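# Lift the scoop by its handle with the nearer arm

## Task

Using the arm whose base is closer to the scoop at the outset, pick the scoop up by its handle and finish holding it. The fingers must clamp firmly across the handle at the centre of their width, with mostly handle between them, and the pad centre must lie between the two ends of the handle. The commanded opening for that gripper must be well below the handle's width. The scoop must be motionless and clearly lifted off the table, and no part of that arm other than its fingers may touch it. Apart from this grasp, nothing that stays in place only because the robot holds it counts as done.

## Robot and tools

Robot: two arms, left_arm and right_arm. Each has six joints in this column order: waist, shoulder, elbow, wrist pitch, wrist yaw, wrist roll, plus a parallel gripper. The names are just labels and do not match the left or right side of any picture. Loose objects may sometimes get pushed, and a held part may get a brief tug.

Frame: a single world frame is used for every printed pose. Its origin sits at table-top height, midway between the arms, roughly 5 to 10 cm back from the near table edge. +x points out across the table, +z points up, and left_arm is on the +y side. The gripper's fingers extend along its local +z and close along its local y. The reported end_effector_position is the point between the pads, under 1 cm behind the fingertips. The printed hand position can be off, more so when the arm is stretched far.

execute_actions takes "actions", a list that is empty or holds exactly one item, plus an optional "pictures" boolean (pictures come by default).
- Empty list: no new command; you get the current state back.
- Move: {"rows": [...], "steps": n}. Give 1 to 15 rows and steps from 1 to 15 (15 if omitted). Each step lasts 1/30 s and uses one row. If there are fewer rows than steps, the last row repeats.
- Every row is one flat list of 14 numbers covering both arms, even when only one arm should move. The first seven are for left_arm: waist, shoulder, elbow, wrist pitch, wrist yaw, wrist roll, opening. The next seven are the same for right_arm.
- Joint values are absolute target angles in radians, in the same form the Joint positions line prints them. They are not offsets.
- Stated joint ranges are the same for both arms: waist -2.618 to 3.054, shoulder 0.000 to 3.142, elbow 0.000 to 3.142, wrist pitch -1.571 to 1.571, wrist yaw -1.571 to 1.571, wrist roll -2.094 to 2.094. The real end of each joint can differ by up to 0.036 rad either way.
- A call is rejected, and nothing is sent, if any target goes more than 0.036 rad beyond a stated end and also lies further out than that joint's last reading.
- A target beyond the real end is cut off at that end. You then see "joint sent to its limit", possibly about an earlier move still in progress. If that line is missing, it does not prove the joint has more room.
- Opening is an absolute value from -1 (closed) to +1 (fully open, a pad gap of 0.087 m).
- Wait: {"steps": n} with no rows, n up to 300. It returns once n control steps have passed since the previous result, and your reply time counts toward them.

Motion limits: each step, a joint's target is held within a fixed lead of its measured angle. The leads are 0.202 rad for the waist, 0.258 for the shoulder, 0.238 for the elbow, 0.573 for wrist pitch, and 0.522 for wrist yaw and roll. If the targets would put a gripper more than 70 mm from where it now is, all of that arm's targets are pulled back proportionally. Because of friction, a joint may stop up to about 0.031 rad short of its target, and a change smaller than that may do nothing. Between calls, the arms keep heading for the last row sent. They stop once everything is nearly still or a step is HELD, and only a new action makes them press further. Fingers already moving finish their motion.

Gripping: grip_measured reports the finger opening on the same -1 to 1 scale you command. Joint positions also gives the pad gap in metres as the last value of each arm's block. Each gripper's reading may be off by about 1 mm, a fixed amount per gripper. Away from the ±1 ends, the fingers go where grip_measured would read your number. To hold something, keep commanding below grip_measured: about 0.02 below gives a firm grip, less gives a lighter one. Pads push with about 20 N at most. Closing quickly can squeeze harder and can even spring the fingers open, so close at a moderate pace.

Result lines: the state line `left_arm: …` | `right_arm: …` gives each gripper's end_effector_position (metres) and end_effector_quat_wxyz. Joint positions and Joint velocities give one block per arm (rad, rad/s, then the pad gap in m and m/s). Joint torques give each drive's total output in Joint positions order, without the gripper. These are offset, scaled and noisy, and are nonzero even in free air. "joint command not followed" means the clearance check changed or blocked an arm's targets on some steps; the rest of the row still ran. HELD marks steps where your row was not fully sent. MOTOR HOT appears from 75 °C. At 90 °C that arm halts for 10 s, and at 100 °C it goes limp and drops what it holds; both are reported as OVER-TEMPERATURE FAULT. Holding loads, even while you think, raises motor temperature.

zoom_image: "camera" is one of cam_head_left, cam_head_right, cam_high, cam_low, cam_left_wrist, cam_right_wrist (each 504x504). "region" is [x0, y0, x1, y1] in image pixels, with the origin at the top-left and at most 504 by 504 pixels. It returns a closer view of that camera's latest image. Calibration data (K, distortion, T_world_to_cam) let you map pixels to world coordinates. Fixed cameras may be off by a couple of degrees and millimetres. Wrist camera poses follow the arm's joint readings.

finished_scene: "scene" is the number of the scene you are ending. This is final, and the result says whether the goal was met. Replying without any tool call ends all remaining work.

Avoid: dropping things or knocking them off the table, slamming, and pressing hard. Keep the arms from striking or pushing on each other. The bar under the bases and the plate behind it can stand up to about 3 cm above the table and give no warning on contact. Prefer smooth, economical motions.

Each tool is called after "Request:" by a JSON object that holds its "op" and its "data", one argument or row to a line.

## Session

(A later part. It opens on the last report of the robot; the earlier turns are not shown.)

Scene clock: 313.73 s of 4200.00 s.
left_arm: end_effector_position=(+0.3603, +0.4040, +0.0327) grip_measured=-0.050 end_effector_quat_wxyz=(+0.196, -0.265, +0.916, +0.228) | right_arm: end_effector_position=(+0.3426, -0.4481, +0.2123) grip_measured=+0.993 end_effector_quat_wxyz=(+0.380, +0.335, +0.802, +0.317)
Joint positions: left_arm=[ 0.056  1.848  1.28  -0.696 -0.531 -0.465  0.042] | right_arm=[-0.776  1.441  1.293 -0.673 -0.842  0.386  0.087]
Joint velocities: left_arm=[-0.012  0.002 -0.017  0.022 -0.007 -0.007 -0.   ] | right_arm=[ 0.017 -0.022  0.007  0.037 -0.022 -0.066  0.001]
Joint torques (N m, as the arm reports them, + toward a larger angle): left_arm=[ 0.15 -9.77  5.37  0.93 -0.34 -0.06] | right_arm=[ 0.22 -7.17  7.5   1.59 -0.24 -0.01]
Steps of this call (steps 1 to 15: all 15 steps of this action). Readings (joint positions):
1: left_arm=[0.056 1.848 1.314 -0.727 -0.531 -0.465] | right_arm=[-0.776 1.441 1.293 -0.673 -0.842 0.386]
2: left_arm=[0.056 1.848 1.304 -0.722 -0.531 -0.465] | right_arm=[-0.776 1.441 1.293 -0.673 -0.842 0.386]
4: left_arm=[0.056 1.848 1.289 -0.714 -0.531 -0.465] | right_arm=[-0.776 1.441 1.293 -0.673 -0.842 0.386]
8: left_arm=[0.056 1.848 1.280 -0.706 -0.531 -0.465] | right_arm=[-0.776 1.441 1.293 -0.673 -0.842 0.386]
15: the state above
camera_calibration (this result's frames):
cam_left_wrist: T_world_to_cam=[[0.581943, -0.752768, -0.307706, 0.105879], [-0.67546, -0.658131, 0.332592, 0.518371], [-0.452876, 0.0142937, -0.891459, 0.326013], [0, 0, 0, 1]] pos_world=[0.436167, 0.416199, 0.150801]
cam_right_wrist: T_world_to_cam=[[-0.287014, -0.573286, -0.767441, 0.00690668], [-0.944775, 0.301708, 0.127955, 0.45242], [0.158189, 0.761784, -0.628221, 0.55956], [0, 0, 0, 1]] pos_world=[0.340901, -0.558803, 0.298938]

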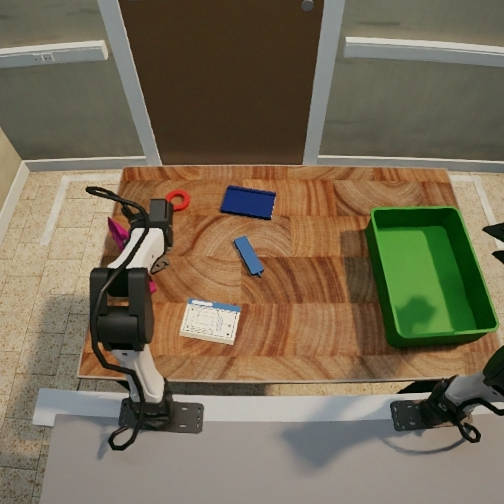

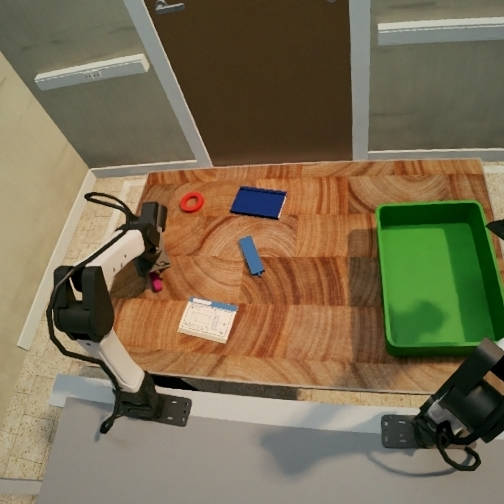

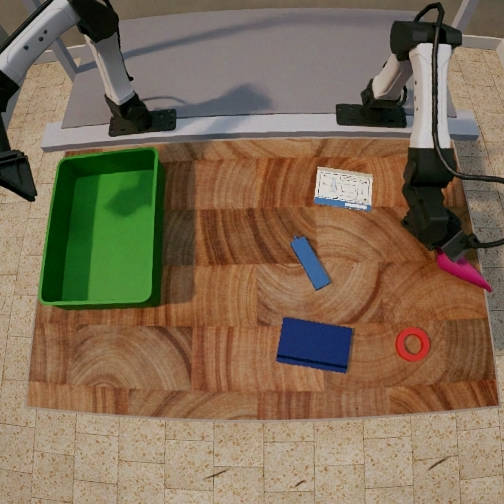

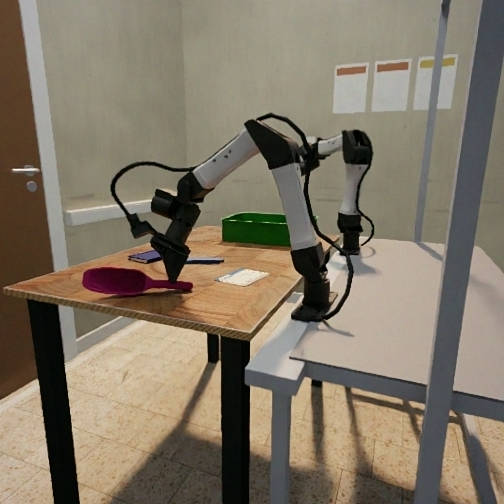

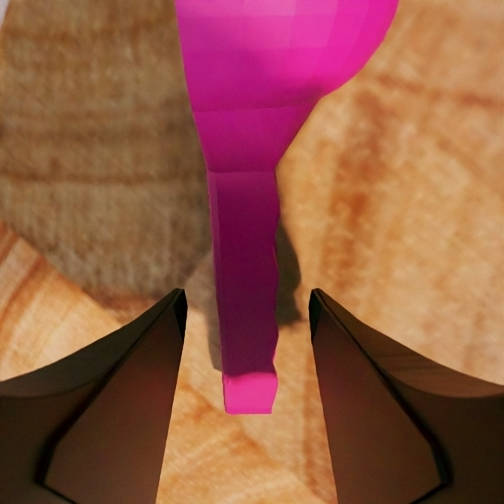

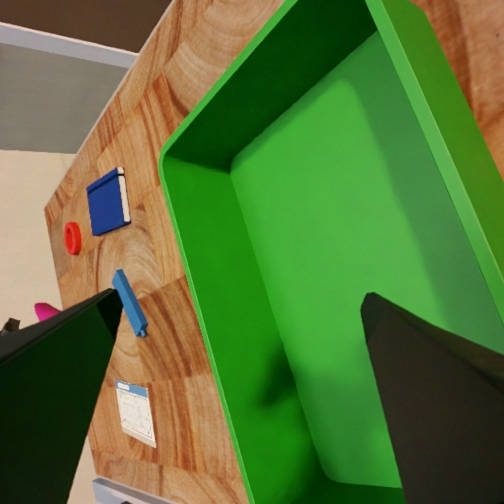

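Request:
{"op": "zoom_image", "data": {
  "camera": "cam_left_wrist",
  "region": [150, 200, 350, 430]
}}

Request:
{"op": "zoom_image", "data": {
  "camera": "cam_low",
  "region": [145, 262, 200, 300]
}}

Region (150, 200, 350, 430) of cam_left_wrist's 504x504 image, scaled by 2.191, with more detail than that image has; it fills the left 438 columns of this view, and the rest is white.

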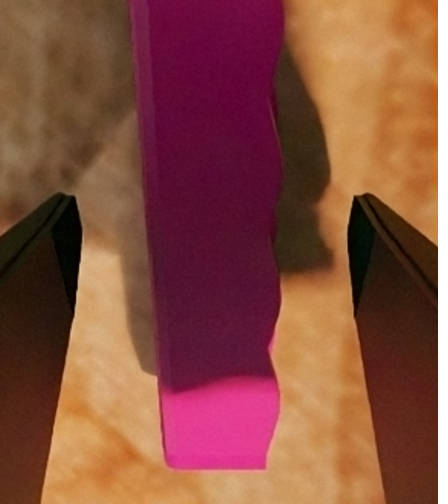

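Region (145, 262, 200, 300) of cam_low's 504x504 image, scaled by 9.164, with more detail than that image has; it fills the top 348 rows of this view, and the rest is white.

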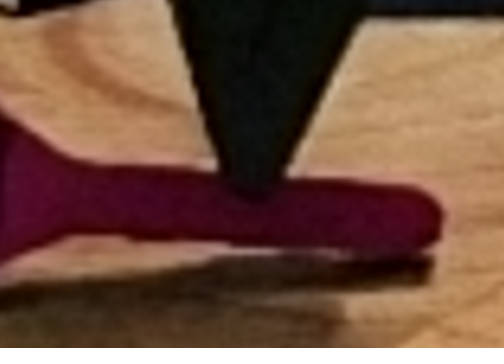

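Request:
{"op": "execute_actions", "data": {
  "actions": [
    {"rows":[[0.055,1.852,1.268,-0.681,-0.540,-0.472,-0.08,-0.776,1.441,1.293,-0.673,-0.842,0.386,1],[0.055,1.852,1.268,-0.679,-0.540,-0.472,-0.11,-0.776,1.441,1.293,-0.673,-0.842,0.386,1],[0.055,1.852,1.268,-0.676,-0.540,-0.472,-0.14,-0.776,1.441,1.293,-0.673,-0.842,0.386,1],[0.055,1.852,1.267,-0.672,-0.540,-0.472,-0.17,-0.776,1.441,1.293,-0.673,-0.842,0.386,1],[0.055,1.852,1.264,-0.667,-0.540,-0.472,-0.20,-0.776,1.441,1.293,-0.673,-0.842,0.386,1],[0.055,1.852,1.260,-0.662,-0.540,-0.472,-0.23,-0.776,1.441,1.293,-0.673,-0.842,0.386,1],[0.055,1.852,1.255,-0.657,-0.540,-0.472,-0.26,-0.776,1.441,1.293,-0.673,-0.842,0.386,1],[0.055,1.852,1.249,-0.652,-0.540,-0.472,-0.28,-0.776,1.441,1.293,-0.673,-0.842,0.386,1],[0.055,1.852,1.243,-0.648,-0.540,-0.472,-0.30,-0.776,1.441,1.293,-0.673,-0.842,0.386,1],[0.055,1.852,1.236,-0.645,-0.540,-0.472,-0.31,-0.776,1.441,1.293,-0.673,-0.842,0.386,1],[0.055,1.852,1.230,-0.643,-0.540,-0.472,-0.31,-0.776,1.441,1.293,-0.673,-0.842,0.386,1],[0.055,1.852,1.225,-0.642,-0.540,-0.472,-0.31,-0.776,1.441,1.293,-0.673,-0.842,0.386,1],[0.055,1.852,1.221,-0.642,-0.540,-0.472,-0.31,-0.776,1.441,1.293,-0.673,-0.842,0.386,1],[0.055,1.852,1.218,-0.642,-0.540,-0.472,-0.31,-0.776,1.441,1.293,-0.673,-0.842,0.386,1],[0.055,1.852,1.217,-0.642,-0.540,-0.472,-0.31,-0.776,1.441,1.293,-0.673,-0.842,0.386,1]],"steps":15}
  ],
  "pictures": false
}}

Request:
{"op": "execute_actions", "data": {
  "actions": [
    {"steps":12}
  ]
}}

Request:
{"op": "zoom_image", "data": {
  "camera": "cam_low",
  "region": [145, 262, 200, 300]
}}

Request:
{"op": "zoom_image", "data": {
  "camera": "cam_left_wrist",
  "region": [150, 200, 350, 430]
}}

Scene clock: 374.97 s of 4200.00 s.
left_arm: end_effector_position=(+0.3533, +0.4041, +0.0213) grip_measured=-0.310 end_effector_quat_wxyz=(+0.191, -0.264, +0.917, +0.229) | right_arm: end_effector_position=(+0.3426, -0.4481, +0.2123) grip_measured=+0.993 end_effector_quat_wxyz=(+0.380, +0.335, +0.802, +0.317)
Joint positions: left_arm=[ 0.056  1.848  1.233 -0.661 -0.531 -0.465  0.03 ] | right_arm=[-0.776  1.441  1.293 -0.673 -0.842  0.386  0.087]
Joint velocities: left_arm=[-0.007  0.002 -0.1    0.007  0.037  0.007  0.   ] | right_arm=[-0.007 -0.012  0.012 -0.037 -0.007 -0.007 -0.001]
Joint torques (N m, as the arm reports them, + toward a larger angle): left_arm=[ 0.15 -9.61  5.58  0.98 -0.34 -0.06] | right_arm=[ 0.21 -7.13  7.46  1.58 -0.24 -0.02]
Steps of this call (steps 1 to 15: the robot went on to your last target; steps 16 to 90: nothing new was sent; then 57.73 s passed at rest; steps 91 to 105: all 15 steps of this action). Readings (joint positions):
91: left_arm=[0.056 1.848 1.280 -0.694 -0.531 -0.465] | right_arm=[-0.776 1.441 1.293 -0.673 -0.842 0.386]
92: left_arm=[0.056 1.848 1.280 -0.694 -0.531 -0.465] | right_arm=[-0.776 1.441 1.293 -0.673 -0.842 0.386]
94: left_arm=[0.056 1.848 1.280 -0.692 -0.531 -0.465] | right_arm=[-0.776 1.441 1.293 -0.673 -0.842 0.386]
98: left_arm=[0.056 1.848 1.274 -0.677 -0.531 -0.465] | right_arm=[-0.776 1.441 1.293 -0.673 -0.842 0.386]
105: the state above

Scene clock: 375.37 s of 4200.00 s.
left_arm: end_effector_position=(+0.3534, +0.4041, +0.0204) grip_measured=-0.310 end_effector_quat_wxyz=(+0.192, -0.264, +0.917, +0.229) | right_arm: end_effector_position=(+0.3426, -0.4481, +0.2123) grip_measured=+0.993 end_effector_quat_wxyz=(+0.380, +0.335, +0.802, +0.317)
Joint positions: left_arm=[ 0.056  1.848  1.229 -0.655 -0.531 -0.465  0.03 ] | right_arm=[-0.776  1.441  1.293 -0.673 -0.842  0.386  0.087]
Joint velocities: left_arm=[ 0.007 -0.007  0.007  0.022 -0.037 -0.066 -0.001] | right_arm=[ 0.002  0.012 -0.017 -0.007 -0.037  0.022 -0.   ]
Joint torques (N m, as the arm reports them, + toward a larger angle): left_arm=[ 0.14 -9.63  5.19  0.93 -0.34 -0.06] | right_arm=[ 0.21 -7.15  7.48  1.59 -0.24 -0.01]
Steps of this call (steps 1 to 12: the robot went on to your last target). Readings (joint positions):
1: left_arm=[0.056 1.848 1.230 -0.661 -0.531 -0.465] | right_arm=[-0.776 1.441 1.293 -0.673 -0.842 0.386]
2: left_arm=[0.056 1.848 1.229 -0.660 -0.531 -0.465] | right_arm=[-0.776 1.441 1.293 -0.673 -0.842 0.386]
4: left_arm=[0.056 1.848 1.229 -0.659 -0.531 -0.465] | right_arm=[-0.776 1.441 1.293 -0.673 -0.842 0.386]
8: left_arm=[0.056 1.848 1.229 -0.656 -0.531 -0.465] | right_arm=[-0.776 1.441 1.293 -0.673 -0.842 0.386]
12: the state above
camera_calibration (this result's frames):
cam_left_wrist: T_world_to_cam=[[0.579149, -0.752581, -0.313382, 0.107195], [-0.672109, -0.658343, 0.3389, 0.516629], [-0.461363, 0.014353, -0.887095, 0.31491], [0, 0, 0, 1]] pos_world=[0.430437, 0.416272, 0.137862]
cam_right_wrist: T_world_to_cam=[[-0.287014, -0.573286, -0.767441, 0.00690668], [-0.944775, 0.301708, 0.127955, 0.45242], [0.158189, 0.761784, -0.628221, 0.55956], [0, 0, 0, 1]] pos_world=[0.340901, -0.558803, 0.298938]

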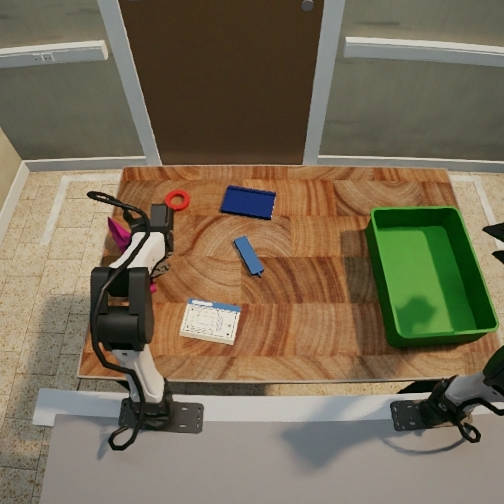

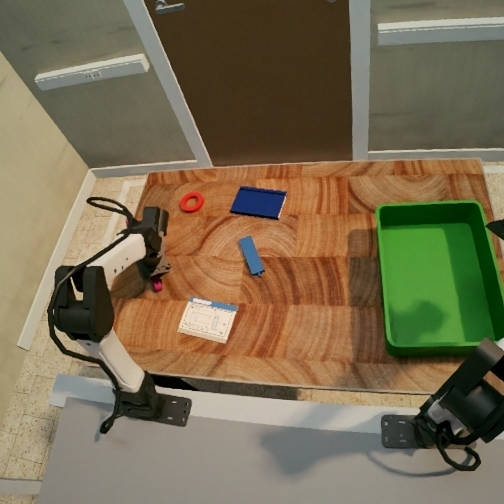

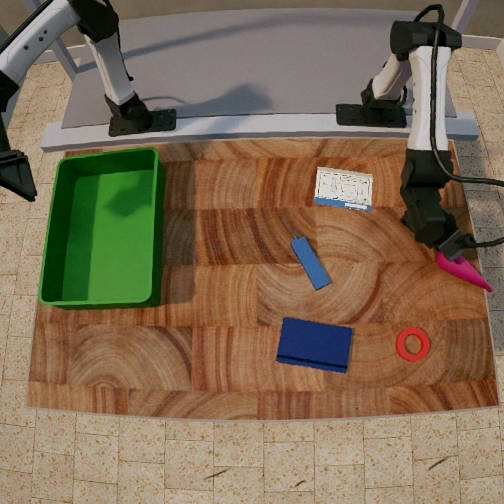

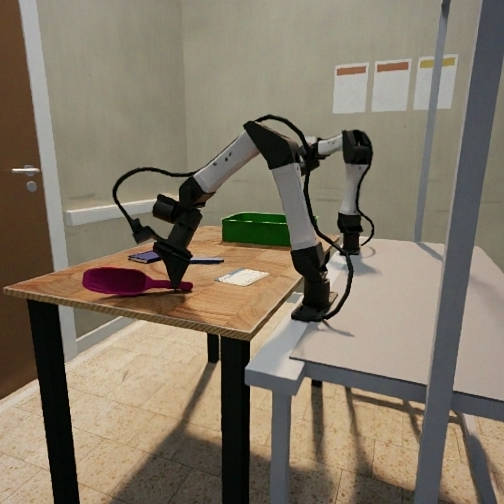

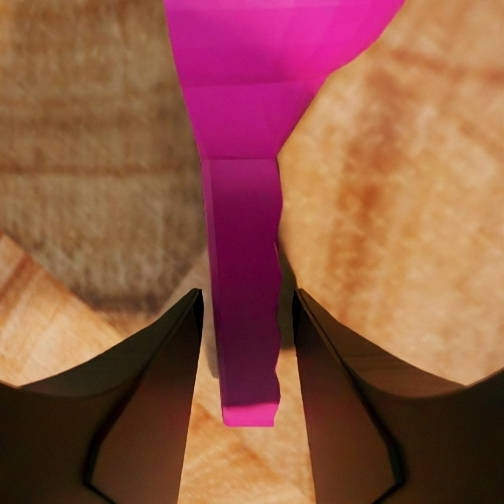

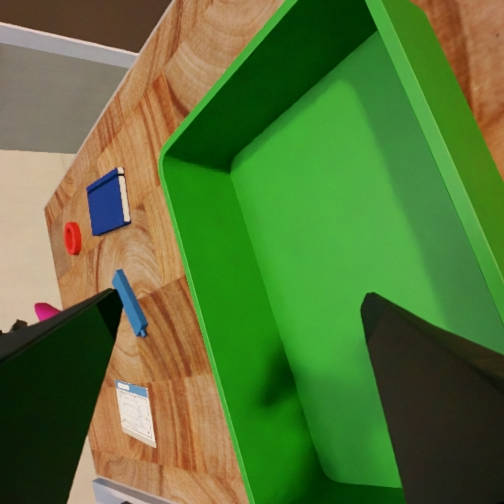

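Region (145, 262, 200, 300) of cam_low's 504x504 image, scaled by 9.164, with more detail than that image has; it fills the top 348 rows of this view, and the rest is white.

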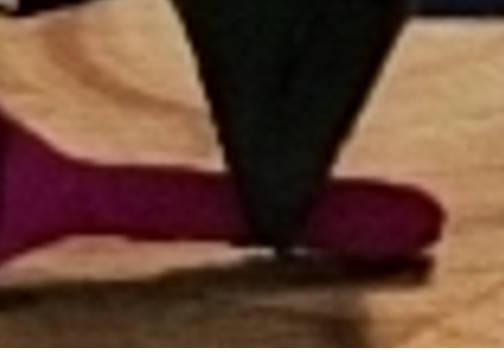

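Region (150, 200, 350, 430) of cam_left_wrist's 504x504 image, scaled by 2.191, with more detail than that image has; it fills the left 438 columns of this view, and the rest is white.

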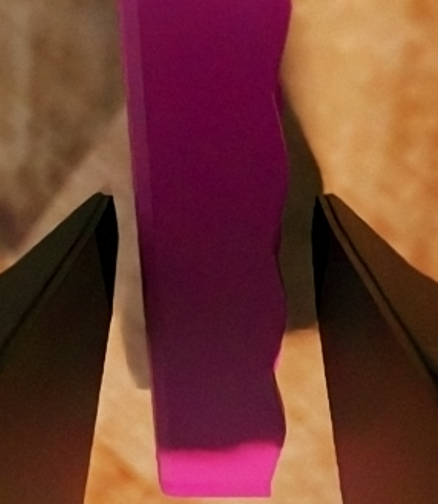

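Request:
{"op": "execute_actions", "data": {
  "actions": [
    {"rows":[[0.055,1.852,1.217,-0.642,-0.540,-0.472,-0.34,-0.776,1.441,1.293,-0.673,-0.842,0.386,1],[0.055,1.852,1.217,-0.642,-0.540,-0.472,-0.37,-0.776,1.441,1.293,-0.673,-0.842,0.386,1],[0.055,1.852,1.217,-0.642,-0.540,-0.472,-0.40,-0.776,1.441,1.293,-0.673,-0.842,0.386,1],[0.055,1.852,1.217,-0.642,-0.540,-0.472,-0.43,-0.776,1.441,1.293,-0.673,-0.842,0.386,1],[0.055,1.852,1.217,-0.642,-0.540,-0.472,-0.46,-0.776,1.441,1.293,-0.673,-0.842,0.386,1],[0.055,1.852,1.217,-0.642,-0.540,-0.472,-0.48,-0.776,1.441,1.293,-0.673,-0.842,0.386,1],[0.055,1.852,1.217,-0.642,-0.540,-0.472,-0.50,-0.776,1.441,1.293,-0.673,-0.842,0.386,1],[0.055,1.852,1.217,-0.642,-0.540,-0.472,-0.52,-0.776,1.441,1.293,-0.673,-0.842,0.386,1],[0.055,1.852,1.217,-0.642,-0.540,-0.472,-0.54,-0.776,1.441,1.293,-0.673,-0.842,0.386,1],[0.055,1.852,1.217,-0.642,-0.540,-0.472,-0.56,-0.776,1.441,1.293,-0.673,-0.842,0.386,1],[0.055,1.852,1.217,-0.642,-0.540,-0.472,-0.58,-0.776,1.441,1.293,-0.673,-0.842,0.386,1],[0.055,1.852,1.217,-0.642,-0.540,-0.472,-0.60,-0.776,1.441,1.293,-0.673,-0.842,0.386,1],[0.055,1.852,1.217,-0.642,-0.540,-0.472,-0.62,-0.776,1.441,1.293,-0.673,-0.842,0.386,1],[0.055,1.852,1.217,-0.642,-0.540,-0.472,-0.65,-0.776,1.441,1.293,-0.673,-0.842,0.386,1],[0.055,1.852,1.217,-0.642,-0.540,-0.472,-0.68,-0.776,1.441,1.293,-0.673,-0.842,0.386,1]],"steps":15}
  ],
  "pictures": false
}}

Request:
{"op": "execute_actions", "data": {
  "actions": [
    {"rows":[[0.055,1.852,1.217,-0.642,-0.540,-0.472,-0.72,-0.776,1.441,1.293,-0.673,-0.842,0.386,1],[0.055,1.852,1.217,-0.642,-0.540,-0.472,-0.76,-0.776,1.441,1.293,-0.673,-0.842,0.386,1],[0.055,1.852,1.217,-0.642,-0.540,-0.472,-0.80,-0.776,1.441,1.293,-0.673,-0.842,0.386,1],[0.055,1.852,1.217,-0.642,-0.540,-0.472,-0.85,-0.776,1.441,1.293,-0.673,-0.842,0.386,1]],"steps":9}
  ]
}}

Request:
{"op": "zoom_image", "data": {
  "camera": "cam_low",
  "region": [145, 262, 200, 300]
}}

Scene clock: 395.93 s of 4200.00 s.
left_arm: end_effector_position=(+0.3536, +0.4046, +0.0207) grip_measured=-0.559 end_effector_quat_wxyz=(+0.193, -0.265, +0.916, +0.230) | right_arm: end_effector_position=(+0.3426, -0.4481, +0.2123) grip_measured=+0.993 end_effector_quat_wxyz=(+0.380, +0.335, +0.802, +0.317)
Joint positions: left_arm=[ 0.056  1.848  1.229 -0.654 -0.534 -0.466  0.019] | right_arm=[-0.776  1.441  1.293 -0.673 -0.842  0.386  0.087]
Joint velocities: left_arm=[ 0.002  0.007 -0.002  0.007 -0.007  0.007  0.   ] | right_arm=[ 0.007 -0.007 -0.002 -0.037 -0.066  0.022  0.001]
Joint torques (N m, as the arm reports them, + toward a larger angle): left_arm=[ 0.16 -9.56  5.2   0.91 -0.34 -0.06] | right_arm=[ 0.18 -7.13  7.49  1.59 -0.24 -0.01]
Steps of this call (steps 1 to 15: the robot went on to your last target; steps 16 to 90: nothing new was sent; then 17.07 s passed at rest; steps 91 to 105: all 15 steps of this action). Readings (joint positions):
91: left_arm=[0.056 1.848 1.229 -0.654 -0.531 -0.465] | right_arm=[-0.776 1.441 1.293 -0.673 -0.842 0.386]
92: left_arm=[0.056 1.848 1.229 -0.654 -0.531 -0.465] | right_arm=[-0.776 1.441 1.293 -0.673 -0.842 0.386]
94: left_arm=[0.056 1.848 1.229 -0.654 -0.531 -0.465] | right_arm=[-0.776 1.441 1.293 -0.673 -0.842 0.386]
98: left_arm=[0.056 1.848 1.229 -0.654 -0.531 -0.465] | right_arm=[-0.776 1.441 1.293 -0.673 -0.842 0.386]
105: the state above

Scene clock: 396.23 s of 4200.00 s.
left_arm: end_effector_position=(+0.3536, +0.4046, +0.0207) grip_measured=-0.559 end_effector_quat_wxyz=(+0.193, -0.265, +0.916, +0.230) | right_arm: end_effector_position=(+0.3426, -0.4481, +0.2123) grip_measured=+0.993 end_effector_quat_wxyz=(+0.380, +0.335, +0.802, +0.317)
Joint positions: left_arm=[ 0.056  1.848  1.229 -0.654 -0.534 -0.466  0.019] | right_arm=[-0.776  1.441  1.293 -0.673 -0.842  0.386  0.087]
Joint velocities: left_arm=[-0.017 -0.002  0.007  0.037 -0.022 -0.022  0.   ] | right_arm=[ 0.007  0.002  0.007  0.022 -0.037 -0.081 -0.001]
Joint torques (N m, as the arm reports them, + toward a larger angle): left_arm=[ 0.15 -9.62  5.19  0.91 -0.31 -0.05] | right_arm=[ 0.2  -7.14  7.47  1.59 -0.24 -0.01]
Steps of this call (steps 1 to 9: all 9 steps of this action). Readings (joint positions):
1: left_arm=[0.056 1.848 1.229 -0.654 -0.534 -0.466] | right_arm=[-0.776 1.441 1.293 -0.673 -0.842 0.386]
2: left_arm=[0.056 1.848 1.229 -0.654 -0.534 -0.466] | right_arm=[-0.776 1.441 1.293 -0.673 -0.842 0.386]
4: left_arm=[0.056 1.848 1.229 -0.654 -0.534 -0.466] | right_arm=[-0.776 1.441 1.293 -0.673 -0.842 0.386]
8: left_arm=[0.056 1.848 1.229 -0.654 -0.534 -0.466] | right_arm=[-0.776 1.441 1.293 -0.673 -0.842 0.386]
9: the state above
camera_calibration (this result's frames):
cam_left_wrist: T_world_to_cam=[[0.580722, -0.750859, -0.3146, 0.10627], [-0.671647, -0.660265, 0.336065, 0.517672], [-0.460057, 0.0161399, -0.887743, 0.314048], [0, 0, 0, 1]] pos_world=[0.43046, 0.416526, 0.138255]
cam_right_wrist: T_world_to_cam=[[-0.287014, -0.573286, -0.767441, 0.00690668], [-0.944775, 0.301708, 0.127955, 0.45242], [0.158189, 0.761784, -0.628221, 0.55956], [0, 0, 0, 1]] pos_world=[0.340901, -0.558803, 0.298938]

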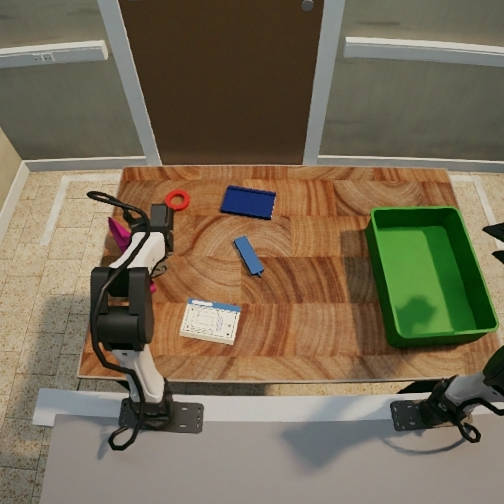

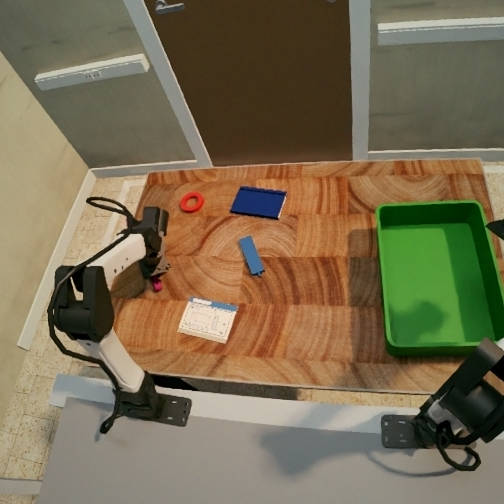

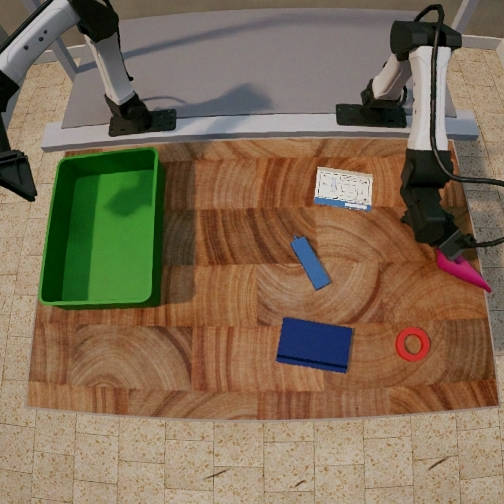

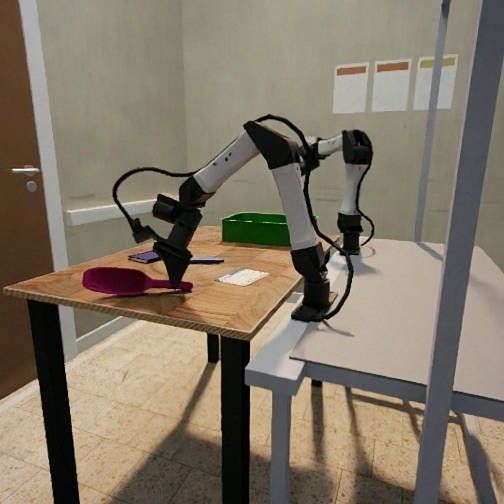

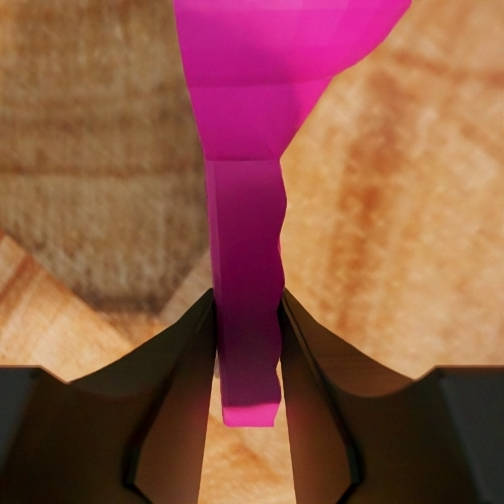

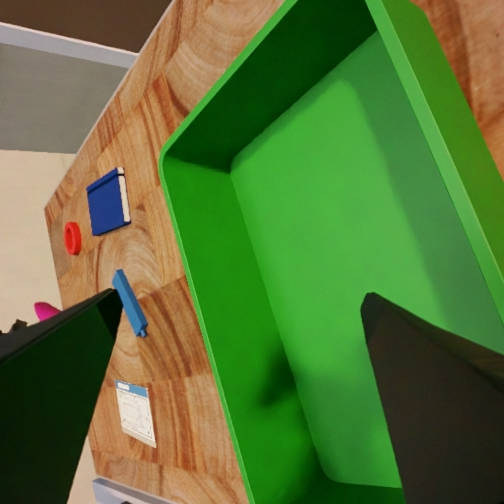

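Region (145, 262, 200, 300) of cam_low's 504x504 image, scaled by 9.164, with more detail than that image has; it fills the top 348 rows of this view, and the rest is white.

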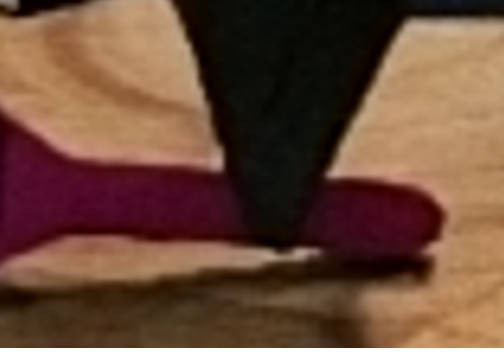

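Request:
{"op": "execute_actions", "data": {
  "actions": [
    {"rows":[[0.055,1.846,1.226,-0.646,-0.540,-0.472,-0.85,-0.776,1.441,1.293,-0.673,-0.842,0.386,1],[0.055,1.842,1.234,-0.651,-0.540,-0.472,-0.85,-0.776,1.441,1.293,-0.673,-0.842,0.386,1],[0.055,1.838,1.241,-0.659,-0.540,-0.472,-0.85,-0.776,1.441,1.293,-0.673,-0.842,0.386,1],[0.055,1.831,1.248,-0.671,-0.540,-0.472,-0.85,-0.776,1.441,1.293,-0.673,-0.842,0.386,1],[0.055,1.824,1.256,-0.687,-0.540,-0.472,-0.85,-0.776,1.441,1.293,-0.673,-0.842,0.386,1],[0.055,1.815,1.266,-0.706,-0.540,-0.472,-0.85,-0.776,1.441,1.293,-0.673,-0.842,0.386,1],[0.055,1.804,1.278,-0.728,-0.540,-0.472,-0.85,-0.776,1.441,1.293,-0.673,-0.842,0.386,1],[0.055,1.793,1.290,-0.753,-0.540,-0.472,-0.85,-0.776,1.441,1.293,-0.673,-0.842,0.386,1],[0.054,1.781,1.303,-0.780,-0.540,-0.472,-0.85,-0.776,1.441,1.293,-0.673,-0.842,0.386,1],[0.050,1.768,1.318,-0.809,-0.540,-0.472,-0.85,-0.776,1.441,1.293,-0.673,-0.842,0.386,1],[0.044,1.754,1.333,-0.839,-0.540,-0.472,-0.85,-0.776,1.441,1.293,-0.673,-0.842,0.386,1],[0.036,1.740,1.348,-0.870,-0.540,-0.472,-0.85,-0.776,1.441,1.293,-0.673,-0.842,0.386,1],[0.027,1.725,1.364,-0.901,-0.540,-0.472,-0.85,-0.776,1.441,1.293,-0.673,-0.842,0.386,1],[0.016,1.711,1.381,-0.932,-0.540,-0.472,-0.85,-0.776,1.441,1.293,-0.673,-0.842,0.386,1],[0.004,1.696,1.397,-0.964,-0.540,-0.472,-0.85,-0.776,1.441,1.293,-0.673,-0.842,0.386,1]],"steps":15}
  ],
  "pictures": false
}}

Request:
{"op": "execute_actions", "data": {
  "actions": [
    {"rows":[[-0.010,1.680,1.413,-0.995,-0.540,-0.472,-0.85,-0.776,1.441,1.293,-0.673,-0.842,0.386,1],[-0.023,1.666,1.430,-1.026,-0.540,-0.472,-0.85,-0.776,1.441,1.293,-0.673,-0.842,0.386,1],[-0.038,1.651,1.446,-1.056,-0.540,-0.472,-0.85,-0.776,1.441,1.293,-0.673,-0.842,0.386,1],[-0.052,1.637,1.461,-1.086,-0.540,-0.472,-0.85,-0.776,1.441,1.293,-0.673,-0.842,0.386,1],[-0.067,1.623,1.476,-1.114,-0.540,-0.472,-0.85,-0.776,1.441,1.293,-0.673,-0.842,0.386,1],[-0.082,1.610,1.491,-1.142,-0.540,-0.472,-0.85,-0.776,1.441,1.293,-0.673,-0.842,0.386,1],[-0.095,1.598,1.504,-1.167,-0.540,-0.472,-0.85,-0.776,1.441,1.293,-0.673,-0.842,0.386,1],[-0.109,1.587,1.516,-1.191,-0.540,-0.472,-0.85,-0.776,1.441,1.293,-0.673,-0.842,0.386,1],[-0.121,1.576,1.528,-1.212,-0.540,-0.472,-0.85,-0.776,1.441,1.293,-0.673,-0.842,0.386,1],[-0.132,1.567,1.538,-1.231,-0.540,-0.472,-0.85,-0.776,1.441,1.293,-0.673,-0.842,0.386,1],[-0.141,1.560,1.546,-1.247,-0.540,-0.472,-0.85,-0.776,1.441,1.293,-0.673,-0.842,0.386,1],[-0.149,1.553,1.553,-1.259,-0.540,-0.472,-0.85,-0.776,1.441,1.293,-0.673,-0.842,0.386,1],[-0.155,1.549,1.558,-1.269,-0.540,-0.472,-0.85,-0.776,1.441,1.293,-0.673,-0.842,0.386,1],[-0.159,1.546,1.561,-1.275,-0.540,-0.472,-0.85,-0.776,1.441,1.293,-0.673,-0.842,0.386,1],[-0.160,1.545,1.562,-1.277,-0.540,-0.472,-0.85,-0.776,1.441,1.293,-0.673,-0.842,0.386,1]],"steps":15}
  ],
  "pictures": false
}}

Request:
{"op": "execute_actions", "data": {
  "actions": [
    {"steps":20}
  ]
}}

Scene clock: 441.50 s of 4200.00 s.
left_arm: end_effector_position=(+0.3485, +0.3963, +0.0783) grip_measured=-0.559 end_effector_quat_wxyz=(+0.200, -0.257, +0.918, +0.225) | right_arm: end_effector_position=(+0.3426, -0.4481, +0.2123) grip_measured=+0.993 end_effector_quat_wxyz=(+0.380, +0.335, +0.802, +0.317)
Joint positions: left_arm=[ 0.036  1.752  1.346 -0.855 -0.532 -0.466  0.019] | right_arm=[-0.776  1.441  1.293 -0.673 -0.842  0.386  0.087]
Joint velocities: left_arm=[-0.291 -0.486  0.491 -0.799  0.022 -0.037  0.   ] | right_arm=[ 0.002  0.002 -0.012  0.022  0.022  0.007 -0.001]
Joint torques (N m, as the arm reports them, + toward a larger angle): left_arm=[ -1.   -11.86   8.44   0.84  -0.33  -0.03] | right_arm=[ 0.21 -7.14  7.48  1.59 -0.24 -0.01]
Steps of this call (steps 1 to 15: the robot went on to your last target; steps 16 to 90: nothing new was sent; then 41.77 s passed at rest; steps 91 to 105: all 15 steps of this action). Readings (joint positions):
91: left_arm=[0.056 1.848 1.229 -0.654 -0.534 -0.466] | right_arm=[-0.776 1.441 1.293 -0.673 -0.842 0.386]
92: left_arm=[0.056 1.848 1.229 -0.654 -0.534 -0.466] | right_arm=[-0.776 1.441 1.293 -0.673 -0.842 0.386]
94: left_arm=[0.056 1.848 1.229 -0.654 -0.534 -0.466] | right_arm=[-0.776 1.441 1.293 -0.673 -0.842 0.386]
98: left_arm=[0.056 1.843 1.248 -0.692 -0.533 -0.466] | right_arm=[-0.776 1.441 1.293 -0.673 -0.842 0.386]
105: the state above

Scene clock: 442.00 s of 4200.00 s.
left_arm: end_effector_position=(+0.3101, +0.3374, +0.1777) grip_measured=-0.559 end_effector_quat_wxyz=(+0.224, -0.171, +0.938, +0.203) | right_arm: end_effector_position=(+0.3426, -0.4481, +0.2123) grip_measured=+0.993 end_effector_quat_wxyz=(+0.380, +0.335, +0.802, +0.317)
Joint positions: left_arm=[-0.15   1.567  1.538 -1.221 -0.532 -0.466  0.019] | right_arm=[-0.776  1.441  1.293 -0.673 -0.842  0.386  0.087]
Joint velocities: left_arm=[-0.12  -0.115  0.1   -0.374 -0.022 -0.007  0.   ] | right_arm=[-0.002  0.002 -0.007 -0.007  0.022  0.007 -0.   ]
Joint torques (N m, as the arm reports them, + toward a larger angle): left_arm=[ 0.08 -8.6   8.17  0.84 -0.32 -0.06] | right_arm=[ 0.22 -7.16  7.49  1.58 -0.24  0.  ]
Steps of this call (steps 1 to 15: all 15 steps of this action). Readings (joint positions):
1: left_arm=[0.025 1.735 1.364 -0.881 -0.532 -0.466] | right_arm=[-0.776 1.441 1.293 -0.673 -0.842 0.386]
2: left_arm=[0.011 1.718 1.381 -0.908 -0.532 -0.466] | right_arm=[-0.776 1.441 1.293 -0.673 -0.842 0.386]
4: left_arm=[-0.019 1.686 1.416 -0.963 -0.532 -0.466] | right_arm=[-0.776 1.441 1.293 -0.673 -0.842 0.386]
8: left_arm=[-0.081 1.629 1.475 -1.074 -0.532 -0.466] | right_arm=[-0.776 1.441 1.293 -0.673 -0.842 0.386]
15: the state above

Scene clock: 442.67 s of 4200.00 s.
left_arm: end_effector_position=(+0.2973, +0.3387, +0.1783) grip_measured=-0.559 end_effector_quat_wxyz=(+0.203, -0.164, +0.942, +0.211) | right_arm: end_effector_position=(+0.3426, -0.4481, +0.2123) grip_measured=+0.993 end_effector_quat_wxyz=(+0.380, +0.335, +0.802, +0.317)
Joint positions: left_arm=[-0.154  1.562  1.542 -1.278 -0.532 -0.466  0.019] | right_arm=[-0.776  1.441  1.293 -0.673 -0.842  0.386  0.087]
Joint velocities: left_arm=[-0.002  0.007 -0.012 -0.022 -0.007 -0.007 -0.001] | right_arm=[-0.012 -0.012 -0.007  0.037  0.022 -0.051  0.   ]
Joint torques (N m, as the arm reports them, + toward a larger angle): left_arm=[-0.22 -8.77  8.3   0.78 -0.33 -0.06] | right_arm=[ 0.2  -7.16  7.47  1.59 -0.24 -0.01]
Steps of this call (steps 1 to 20: the robot went on to your last target). Readings (joint positions):
1: left_arm=[-0.154 1.564 1.541 -1.232 -0.532 -0.466] | right_arm=[-0.776 1.441 1.293 -0.673 -0.842 0.386]
2: left_arm=[-0.154 1.562 1.542 -1.241 -0.532 -0.466] | right_arm=[-0.776 1.441 1.293 -0.673 -0.842 0.386]
4: left_arm=[-0.154 1.562 1.542 -1.255 -0.532 -0.466] | right_arm=[-0.776 1.441 1.293 -0.673 -0.842 0.386]
8: left_arm=[-0.154 1.562 1.542 -1.270 -0.532 -0.466] | right_arm=[-0.776 1.441 1.293 -0.673 -0.842 0.386]
20: the state above
camera_calibration (this result's frames):
cam_left_wrist: T_world_to_cam=[[0.402197, -0.855801, -0.325333, 0.229653], [-0.78539, -0.505121, 0.357791, 0.360782], [-0.470531, 0.111611, -0.875296, 0.397668], [0, 0, 0, 1]] pos_world=[0.378104, 0.334392, 0.293707]
cam_right_wrist: T_world_to_cam=[[-0.287014, -0.573286, -0.767441, 0.00690668], [-0.944775, 0.301708, 0.127955, 0.45242], [0.158189, 0.761784, -0.628221, 0.55956], [0, 0, 0, 1]] pos_world=[0.340901, -0.558803, 0.298938]

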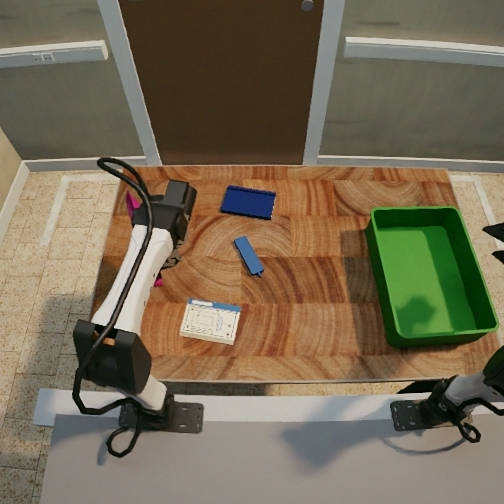

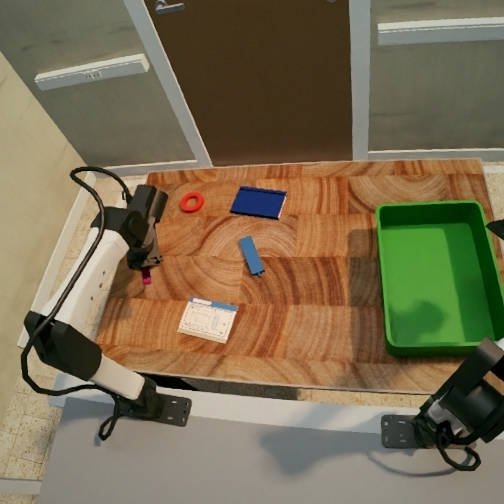

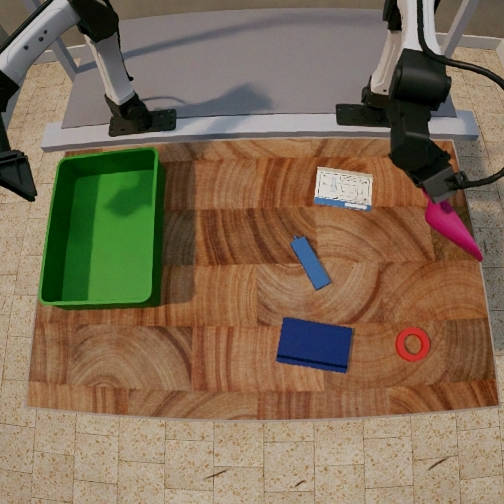

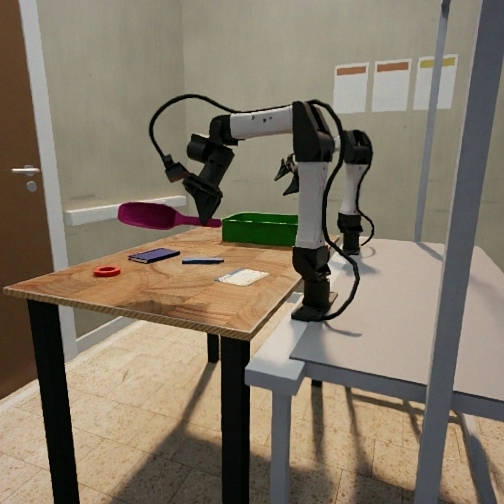

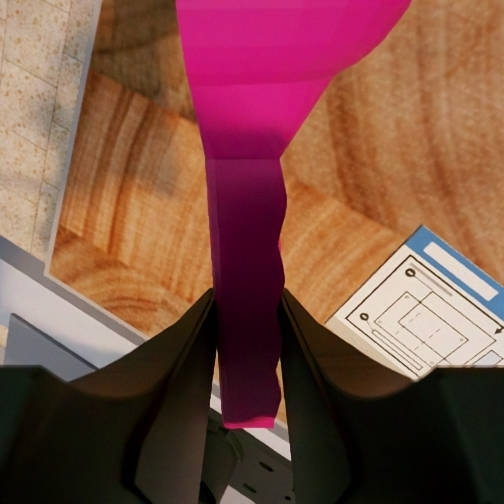

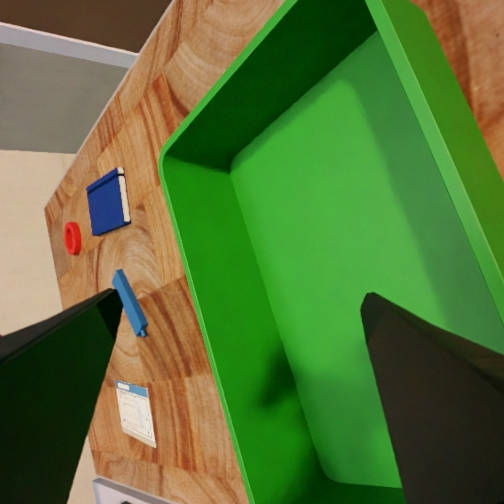

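The scoop is lifted to about 0.18 m. It shows no slip in the wrist view, and the grip reading is steady at −0.559 against a −0.85 command. I'm ending the scene.

Request:
{"op": "finished_scene", "data": {
  "scene": 2
}}

The scene is finished: the task was done.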